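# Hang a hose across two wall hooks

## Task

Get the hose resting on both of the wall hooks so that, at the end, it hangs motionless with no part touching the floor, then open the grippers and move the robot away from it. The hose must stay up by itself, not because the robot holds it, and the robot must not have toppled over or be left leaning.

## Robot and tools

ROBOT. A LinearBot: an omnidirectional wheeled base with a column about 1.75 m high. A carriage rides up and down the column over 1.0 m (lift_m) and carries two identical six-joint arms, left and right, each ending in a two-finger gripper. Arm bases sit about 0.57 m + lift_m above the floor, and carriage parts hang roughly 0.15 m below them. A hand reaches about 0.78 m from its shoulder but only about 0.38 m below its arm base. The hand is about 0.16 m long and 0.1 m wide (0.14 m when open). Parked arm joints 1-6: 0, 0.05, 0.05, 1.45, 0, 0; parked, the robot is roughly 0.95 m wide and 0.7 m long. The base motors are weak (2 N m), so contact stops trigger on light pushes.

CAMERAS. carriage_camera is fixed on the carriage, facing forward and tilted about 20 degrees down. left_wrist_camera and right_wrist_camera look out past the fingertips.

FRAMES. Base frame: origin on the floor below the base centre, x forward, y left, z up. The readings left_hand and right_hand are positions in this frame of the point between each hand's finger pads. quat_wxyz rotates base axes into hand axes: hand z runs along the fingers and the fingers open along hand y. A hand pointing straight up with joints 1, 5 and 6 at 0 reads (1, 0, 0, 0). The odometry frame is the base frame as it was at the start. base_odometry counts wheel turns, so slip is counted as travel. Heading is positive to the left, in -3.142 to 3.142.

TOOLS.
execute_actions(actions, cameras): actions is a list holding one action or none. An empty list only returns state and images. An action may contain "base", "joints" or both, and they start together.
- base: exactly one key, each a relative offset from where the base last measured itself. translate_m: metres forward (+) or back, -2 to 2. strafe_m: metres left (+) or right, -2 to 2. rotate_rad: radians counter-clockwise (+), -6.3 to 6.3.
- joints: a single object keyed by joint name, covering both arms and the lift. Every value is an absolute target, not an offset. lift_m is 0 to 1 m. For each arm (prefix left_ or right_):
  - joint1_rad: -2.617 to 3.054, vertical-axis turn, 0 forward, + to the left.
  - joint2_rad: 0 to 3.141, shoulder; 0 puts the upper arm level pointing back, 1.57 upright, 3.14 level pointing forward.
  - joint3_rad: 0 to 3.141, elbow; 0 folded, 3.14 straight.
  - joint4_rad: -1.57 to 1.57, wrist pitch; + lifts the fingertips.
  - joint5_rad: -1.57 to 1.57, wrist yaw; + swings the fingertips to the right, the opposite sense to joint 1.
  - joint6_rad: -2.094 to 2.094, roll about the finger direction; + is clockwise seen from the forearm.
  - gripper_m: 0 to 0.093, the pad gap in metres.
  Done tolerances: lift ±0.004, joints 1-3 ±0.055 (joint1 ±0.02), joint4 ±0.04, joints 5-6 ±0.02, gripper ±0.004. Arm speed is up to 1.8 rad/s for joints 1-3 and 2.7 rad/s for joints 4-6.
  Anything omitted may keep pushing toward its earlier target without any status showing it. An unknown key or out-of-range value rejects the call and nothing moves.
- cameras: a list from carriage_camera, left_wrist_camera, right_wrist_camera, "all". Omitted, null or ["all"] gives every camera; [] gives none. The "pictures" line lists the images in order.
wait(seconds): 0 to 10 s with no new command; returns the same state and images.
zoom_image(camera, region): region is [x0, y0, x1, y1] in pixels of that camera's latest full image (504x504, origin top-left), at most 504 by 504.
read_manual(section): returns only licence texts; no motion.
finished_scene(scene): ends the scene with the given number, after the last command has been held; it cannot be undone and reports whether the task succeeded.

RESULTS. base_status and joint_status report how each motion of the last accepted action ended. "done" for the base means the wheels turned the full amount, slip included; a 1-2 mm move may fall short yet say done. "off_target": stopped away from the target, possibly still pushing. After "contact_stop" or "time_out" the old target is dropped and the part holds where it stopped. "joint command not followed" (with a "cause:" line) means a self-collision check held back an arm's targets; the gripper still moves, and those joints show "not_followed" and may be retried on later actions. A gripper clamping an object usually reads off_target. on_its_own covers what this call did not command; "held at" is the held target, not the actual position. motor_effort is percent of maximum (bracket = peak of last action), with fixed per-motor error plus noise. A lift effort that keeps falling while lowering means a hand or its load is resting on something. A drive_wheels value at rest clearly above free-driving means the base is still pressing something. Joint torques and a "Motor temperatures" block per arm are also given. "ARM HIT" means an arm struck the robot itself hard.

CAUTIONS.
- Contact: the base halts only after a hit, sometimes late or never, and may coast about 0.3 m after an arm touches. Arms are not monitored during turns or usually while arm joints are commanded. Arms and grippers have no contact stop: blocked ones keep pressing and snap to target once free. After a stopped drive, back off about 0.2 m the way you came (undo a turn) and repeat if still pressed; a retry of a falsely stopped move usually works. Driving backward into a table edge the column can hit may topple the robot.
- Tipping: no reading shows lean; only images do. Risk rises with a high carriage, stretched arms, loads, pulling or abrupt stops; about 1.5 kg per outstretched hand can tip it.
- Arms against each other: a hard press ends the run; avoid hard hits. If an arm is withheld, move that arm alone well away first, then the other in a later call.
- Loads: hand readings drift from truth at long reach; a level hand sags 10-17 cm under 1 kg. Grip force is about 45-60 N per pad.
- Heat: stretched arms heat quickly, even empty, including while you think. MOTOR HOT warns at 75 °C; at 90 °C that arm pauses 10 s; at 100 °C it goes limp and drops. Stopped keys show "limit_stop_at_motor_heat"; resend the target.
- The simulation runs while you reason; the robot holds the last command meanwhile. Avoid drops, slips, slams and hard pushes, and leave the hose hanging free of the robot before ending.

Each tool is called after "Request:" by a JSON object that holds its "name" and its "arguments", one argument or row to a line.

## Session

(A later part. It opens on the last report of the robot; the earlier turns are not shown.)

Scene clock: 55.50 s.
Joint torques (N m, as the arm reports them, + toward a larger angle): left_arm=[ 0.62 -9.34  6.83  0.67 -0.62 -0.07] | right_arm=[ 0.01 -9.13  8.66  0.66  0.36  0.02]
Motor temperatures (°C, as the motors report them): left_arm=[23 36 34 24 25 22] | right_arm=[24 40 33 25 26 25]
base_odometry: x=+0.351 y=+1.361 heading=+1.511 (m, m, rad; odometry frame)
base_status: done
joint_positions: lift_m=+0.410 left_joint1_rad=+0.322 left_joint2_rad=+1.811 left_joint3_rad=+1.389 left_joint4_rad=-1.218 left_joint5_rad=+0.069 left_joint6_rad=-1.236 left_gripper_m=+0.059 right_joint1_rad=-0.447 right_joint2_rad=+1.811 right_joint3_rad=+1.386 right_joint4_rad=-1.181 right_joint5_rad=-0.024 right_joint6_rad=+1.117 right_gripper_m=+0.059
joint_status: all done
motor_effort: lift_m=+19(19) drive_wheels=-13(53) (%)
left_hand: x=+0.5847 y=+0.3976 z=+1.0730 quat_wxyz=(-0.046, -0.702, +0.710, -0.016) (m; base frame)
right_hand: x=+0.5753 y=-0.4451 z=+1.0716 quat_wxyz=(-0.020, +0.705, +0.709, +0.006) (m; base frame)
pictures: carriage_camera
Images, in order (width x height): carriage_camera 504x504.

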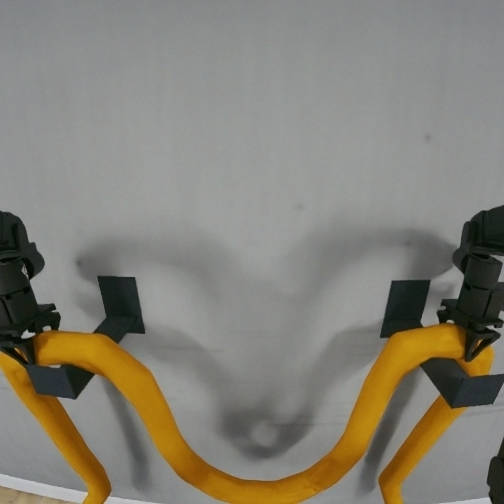

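Request:
{"name": "execute_actions", "arguments": {
  "actions": [
    {"joints":{"left_gripper_m":0.09,"right_gripper_m":0.09}}
  ],
  "cameras": []
}}

Request:
{"name": "execute_actions", "arguments": {
  "actions": [
    {"joints":{"lift_m":0.56}}
  ],
  "cameras": ["carriage_camera"]
}}

Request:
{"name": "execute_actions", "arguments": {
  "actions": [
    {"base":{"translate_m":-0.7},"joints":{"left_joint2_rad":1.0,"left_joint3_rad":0.8,"right_joint2_rad":1.0,"right_joint3_rad":0.8}}
  ],
  "cameras": ["carriage_camera"]
}}

Request:
{"name": "wait", "arguments": {
  "seconds": 3
}}

Scene clock: 57.33 s.
Joint torques (N m, as the arm reports them, + toward a larger angle): left_arm=[ 0.5  -9.48  6.95  0.31 -0.13 -0.06] | right_arm=[ 0.05 -9.35  8.61  0.49  0.18  0.01]
Motor temperatures (°C, as the motors report them): left_arm=[23 36 34 24 25 22] | right_arm=[24 40 33 25 26 25]
base_odometry: x=+0.351 y=+1.361 heading=+1.511 (m, m, rad; odometry frame)
base_status: not commanded
joint_positions: lift_m=+0.410 left_joint1_rad=+0.322 left_joint2_rad=+1.811 left_joint3_rad=+1.389 left_joint4_rad=-1.162 left_joint5_rad=+0.009 left_joint6_rad=-1.236 left_gripper_m=+0.090 right_joint1_rad=-0.447 right_joint2_rad=+1.811 right_joint3_rad=+1.386 right_joint4_rad=-1.166 right_joint5_rad=-0.006 right_joint6_rad=+1.117 right_gripper_m=+0.090
joint_status: all done
motor_effort: lift_m=+17(17) drive_wheels=-12(13) (%)
left_hand: x=+0.5944 y=+0.4119 z=+1.0721 quat_wxyz=(-0.008, -0.703, +0.712, -0.001) (m; base frame)
right_hand: x=+0.5773 y=-0.4494 z=+1.0714 quat_wxyz=(-0.010, +0.705, +0.709, +0.000) (m; base frame)
pictures: none
No camera images: the call's "cameras" was empty. Leave "cameras" out to get every camera's image.

Scene clock: 58.47 s.
Joint torques (N m, as the arm reports them, + toward a larger angle): left_arm=[ 0.53 -9.08  6.95  0.33 -0.11 -0.07] | right_arm=[ 0.05 -9.18  8.56  0.47  0.12  0.02]
Motor temperatures (°C, as the motors report them): left_arm=[23 36 35 24 25 22] | right_arm=[24 40 33 25 26 25]
base_odometry: x=+0.351 y=+1.361 heading=+1.511 (m, m, rad; odometry frame)
base_status: not commanded
joint_positions: lift_m=+0.560 left_joint1_rad=+0.322 left_joint2_rad=+1.805 left_joint3_rad=+1.389 left_joint4_rad=-1.156 left_joint5_rad=+0.005 left_joint6_rad=-1.236 left_gripper_m=+0.090 right_joint1_rad=-0.447 right_joint2_rad=+1.809 right_joint3_rad=+1.386 right_joint4_rad=-1.161 right_joint5_rad=-0.004 right_joint6_rad=+1.117 right_gripper_m=+0.090
joint_status: all done
motor_effort: lift_m=+18(23) drive_wheels=-12(13) (%)
left_hand: x=+0.5959 y=+0.4130 z=+1.2238 quat_wxyz=(-0.001, -0.703, +0.712, -0.002) (m; base frame)
right_hand: x=+0.5783 y=-0.4503 z=+1.2219 quat_wxyz=(-0.007, +0.705, +0.709, +0.000) (m; base frame)
pictures: carriage_camera
Images, in order (width x height): carriage_camera 504x504.

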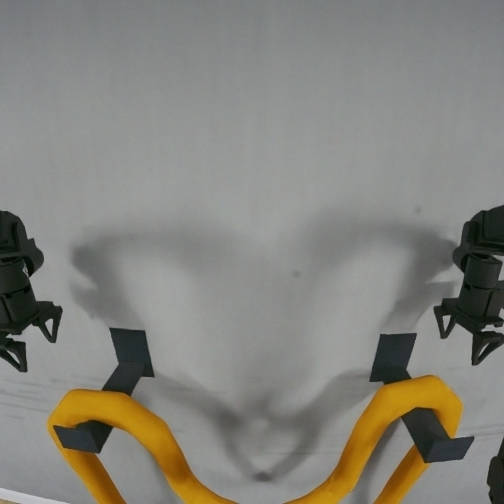

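Scene clock: 62.20 s.
Joint torques (N m, as the arm reports them, + toward a larger angle): left_arm=[ 0.5  -2.4   5.46  0.68 -0.1  -0.05] | right_arm=[-0.02 -2.47  6.61  0.8   0.14  0.02]
Motor temperatures (°C, as the motors report them): left_arm=[23 36 34 24 25 22] | right_arm=[24 39 33 25 26 25]
base_odometry: x=+0.309 y=+0.662 heading=+1.511 (m, m, rad; odometry frame)
base_status: done
joint_positions: lift_m=+0.560 left_joint1_rad=+0.323 left_joint2_rad=+1.012 left_joint3_rad=+0.818 left_joint4_rad=-1.147 left_joint5_rad=+0.004 left_joint6_rad=-1.236 left_gripper_m=+0.090 right_joint1_rad=-0.447 right_joint2_rad=+1.011 right_joint3_rad=+0.814 right_joint4_rad=-1.148 right_joint5_rad=-0.003 right_joint6_rad=+1.117 right_gripper_m=+0.090
joint_status: all done
motor_effort: lift_m=+17(17) drive_wheels=-7(62) (%)
left_hand: x=+0.4616 y=+0.3685 z=+1.2532 quat_wxyz=(+0.102, -0.698, +0.707, -0.052) (m; base frame)
right_hand: x=+0.4518 y=-0.3898 z=+1.2518 quat_wxyz=(+0.106, +0.700, +0.705, +0.038) (m; base frame)
pictures: carriage_camera
Images, in order (width x height): carriage_camera 504x504.

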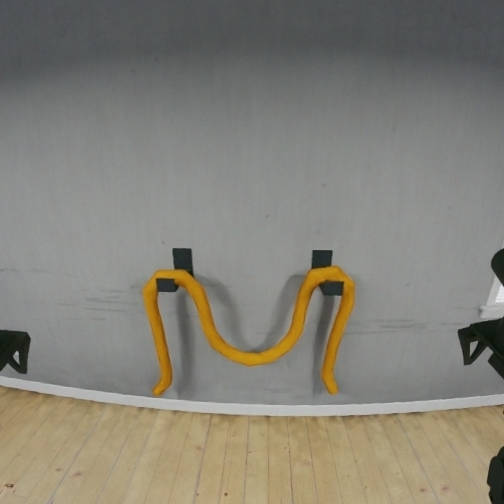

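Scene clock: 65.20 s.
Joint torques (N m, as the arm reports them, + toward a larger angle): left_arm=[ 0.48 -2.41  5.48  0.69 -0.1  -0.05] | right_arm=[ 0.09 -2.41  6.55  0.85  0.14 -0.03]
Motor temperatures (°C, as the motors report them): left_arm=[23 35 34 24 25 22] | right_arm=[24 39 33 25 26 25]
base_odometry: x=+0.309 y=+0.662 heading=+1.511 (m, m, rad; odometry frame)
base_status: done
joint_positions: lift_m=+0.560 left_joint1_rad=+0.323 left_joint2_rad=+1.012 left_joint3_rad=+0.818 left_joint4_rad=-1.147 left_joint5_rad=+0.004 left_joint6_rad=-1.236 left_gripper_m=+0.090 right_joint1_rad=-0.447 right_joint2_rad=+1.011 right_joint3_rad=+0.814 right_joint4_rad=-1.148 right_joint5_rad=-0.003 right_joint6_rad=+1.117 right_gripper_m=+0.090
joint_status: all done
motor_effort: lift_m=+17(17) drive_wheels=-6(62) (%)
left_hand: x=+0.4616 y=+0.3685 z=+1.2532 quat_wxyz=(+0.102, -0.698, +0.707, -0.052) (m; base frame)
right_hand: x=+0.4518 y=-0.3898 z=+1.2518 quat_wxyz=(+0.106, +0.700, +0.705, +0.038) (m; base frame)
wait: 3.00 s; at rest by 0.27 s
pictures: carriage_camera, left_wrist_camera, right_wrist_camera
Images, in order (width x height): carriage_camera 504x504, left_wrist_camera 504x504, right_wrist_camera 504x504.

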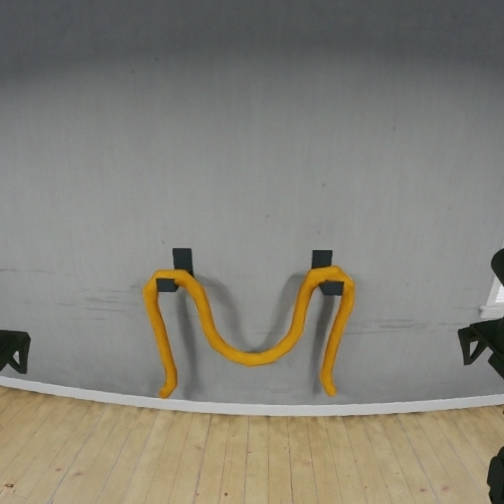

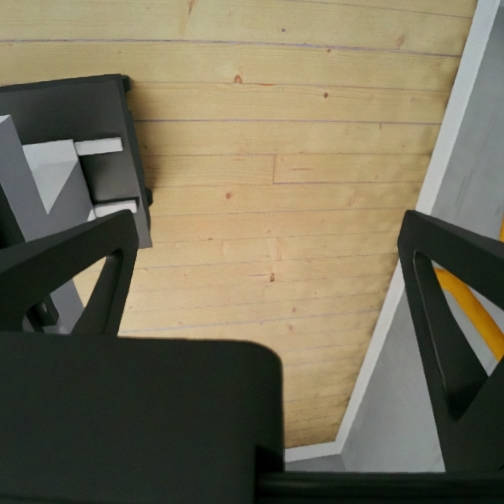

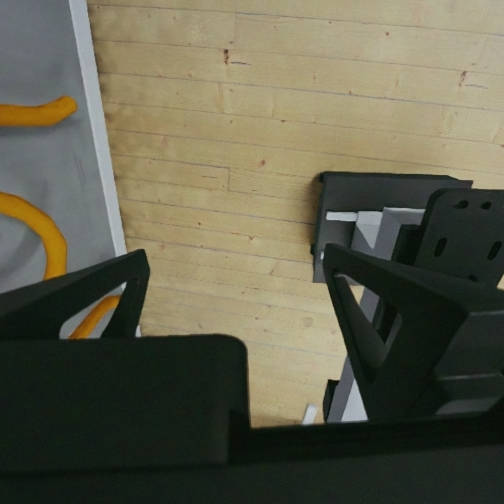

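Still settling slightly; wait more.

Request:
{"name": "wait", "arguments": {
  "seconds": 8
}}

Request:
{"name": "finished_scene", "arguments": {
  "scene": 2
}}

Scene clock: 73.67 s.
Joint torques (N m, as the arm reports them, + toward a larger angle): left_arm=[ 0.5  -2.43  5.46  0.7  -0.1  -0.05] | right_arm=[ 0.01 -2.52  6.54  0.86  0.13 -0.01]
Motor temperatures (°C, as the motors report them): left_arm=[23 33 34 25 25 22] | right_arm=[24 37 33 26 26 25]
base_odometry: x=+0.309 y=+0.662 heading=+1.511 (m, m, rad; odometry frame)
base_status: done
joint_positions: lift_m=+0.560 left_joint1_rad=+0.323 left_joint2_rad=+1.012 left_joint3_rad=+0.818 left_joint4_rad=-1.147 left_joint5_rad=+0.004 left_joint6_rad=-1.236 left_gripper_m=+0.090 right_joint1_rad=-0.447 right_joint2_rad=+1.011 right_joint3_rad=+0.814 right_joint4_rad=-1.148 right_joint5_rad=-0.003 right_joint6_rad=+1.117 right_gripper_m=+0.090
joint_status: all done
motor_effort: lift_m=+18(17) drive_wheels=-6(62) (%)
left_hand: x=+0.4616 y=+0.3685 z=+1.2532 quat_wxyz=(+0.102, -0.698, +0.707, -0.052) (m; base frame)
right_hand: x=+0.4518 y=-0.3898 z=+1.2518 quat_wxyz=(+0.106, +0.700, +0.705, +0.038) (m; base frame)
wait: 8.00 s; at rest from the start
pictures: carriage_camera, left_wrist_camera, right_wrist_camera
Images, in order (width x height): carriage_camera 504x504, left_wrist_camera 504x504, right_wrist_camera 504x504.

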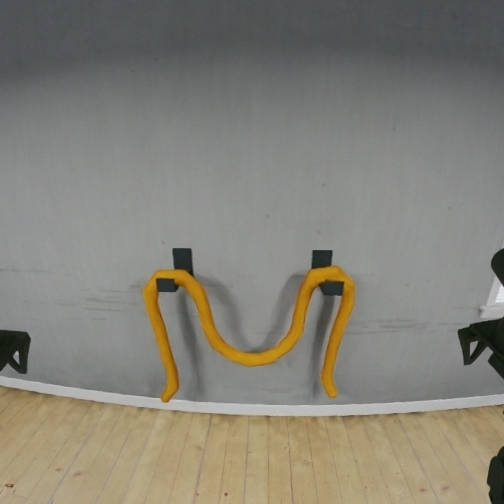

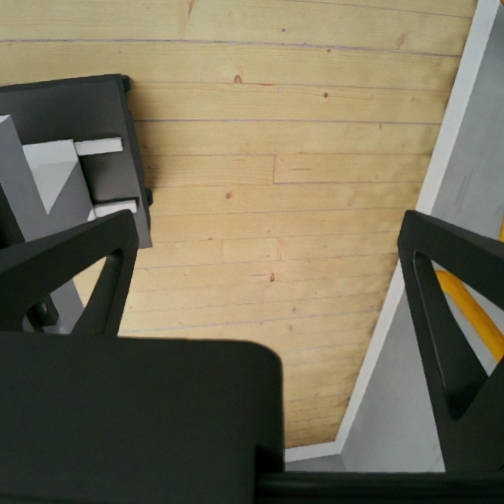

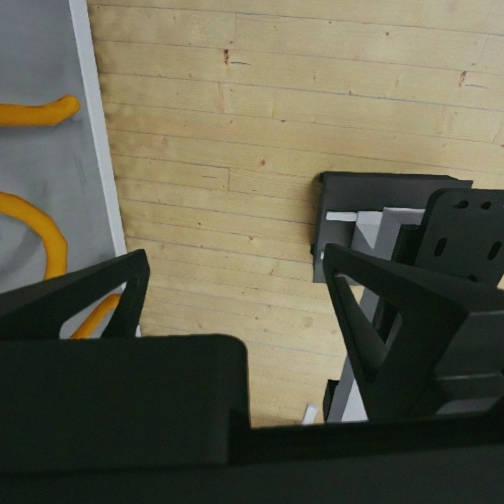

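The scene is finished: the task was done.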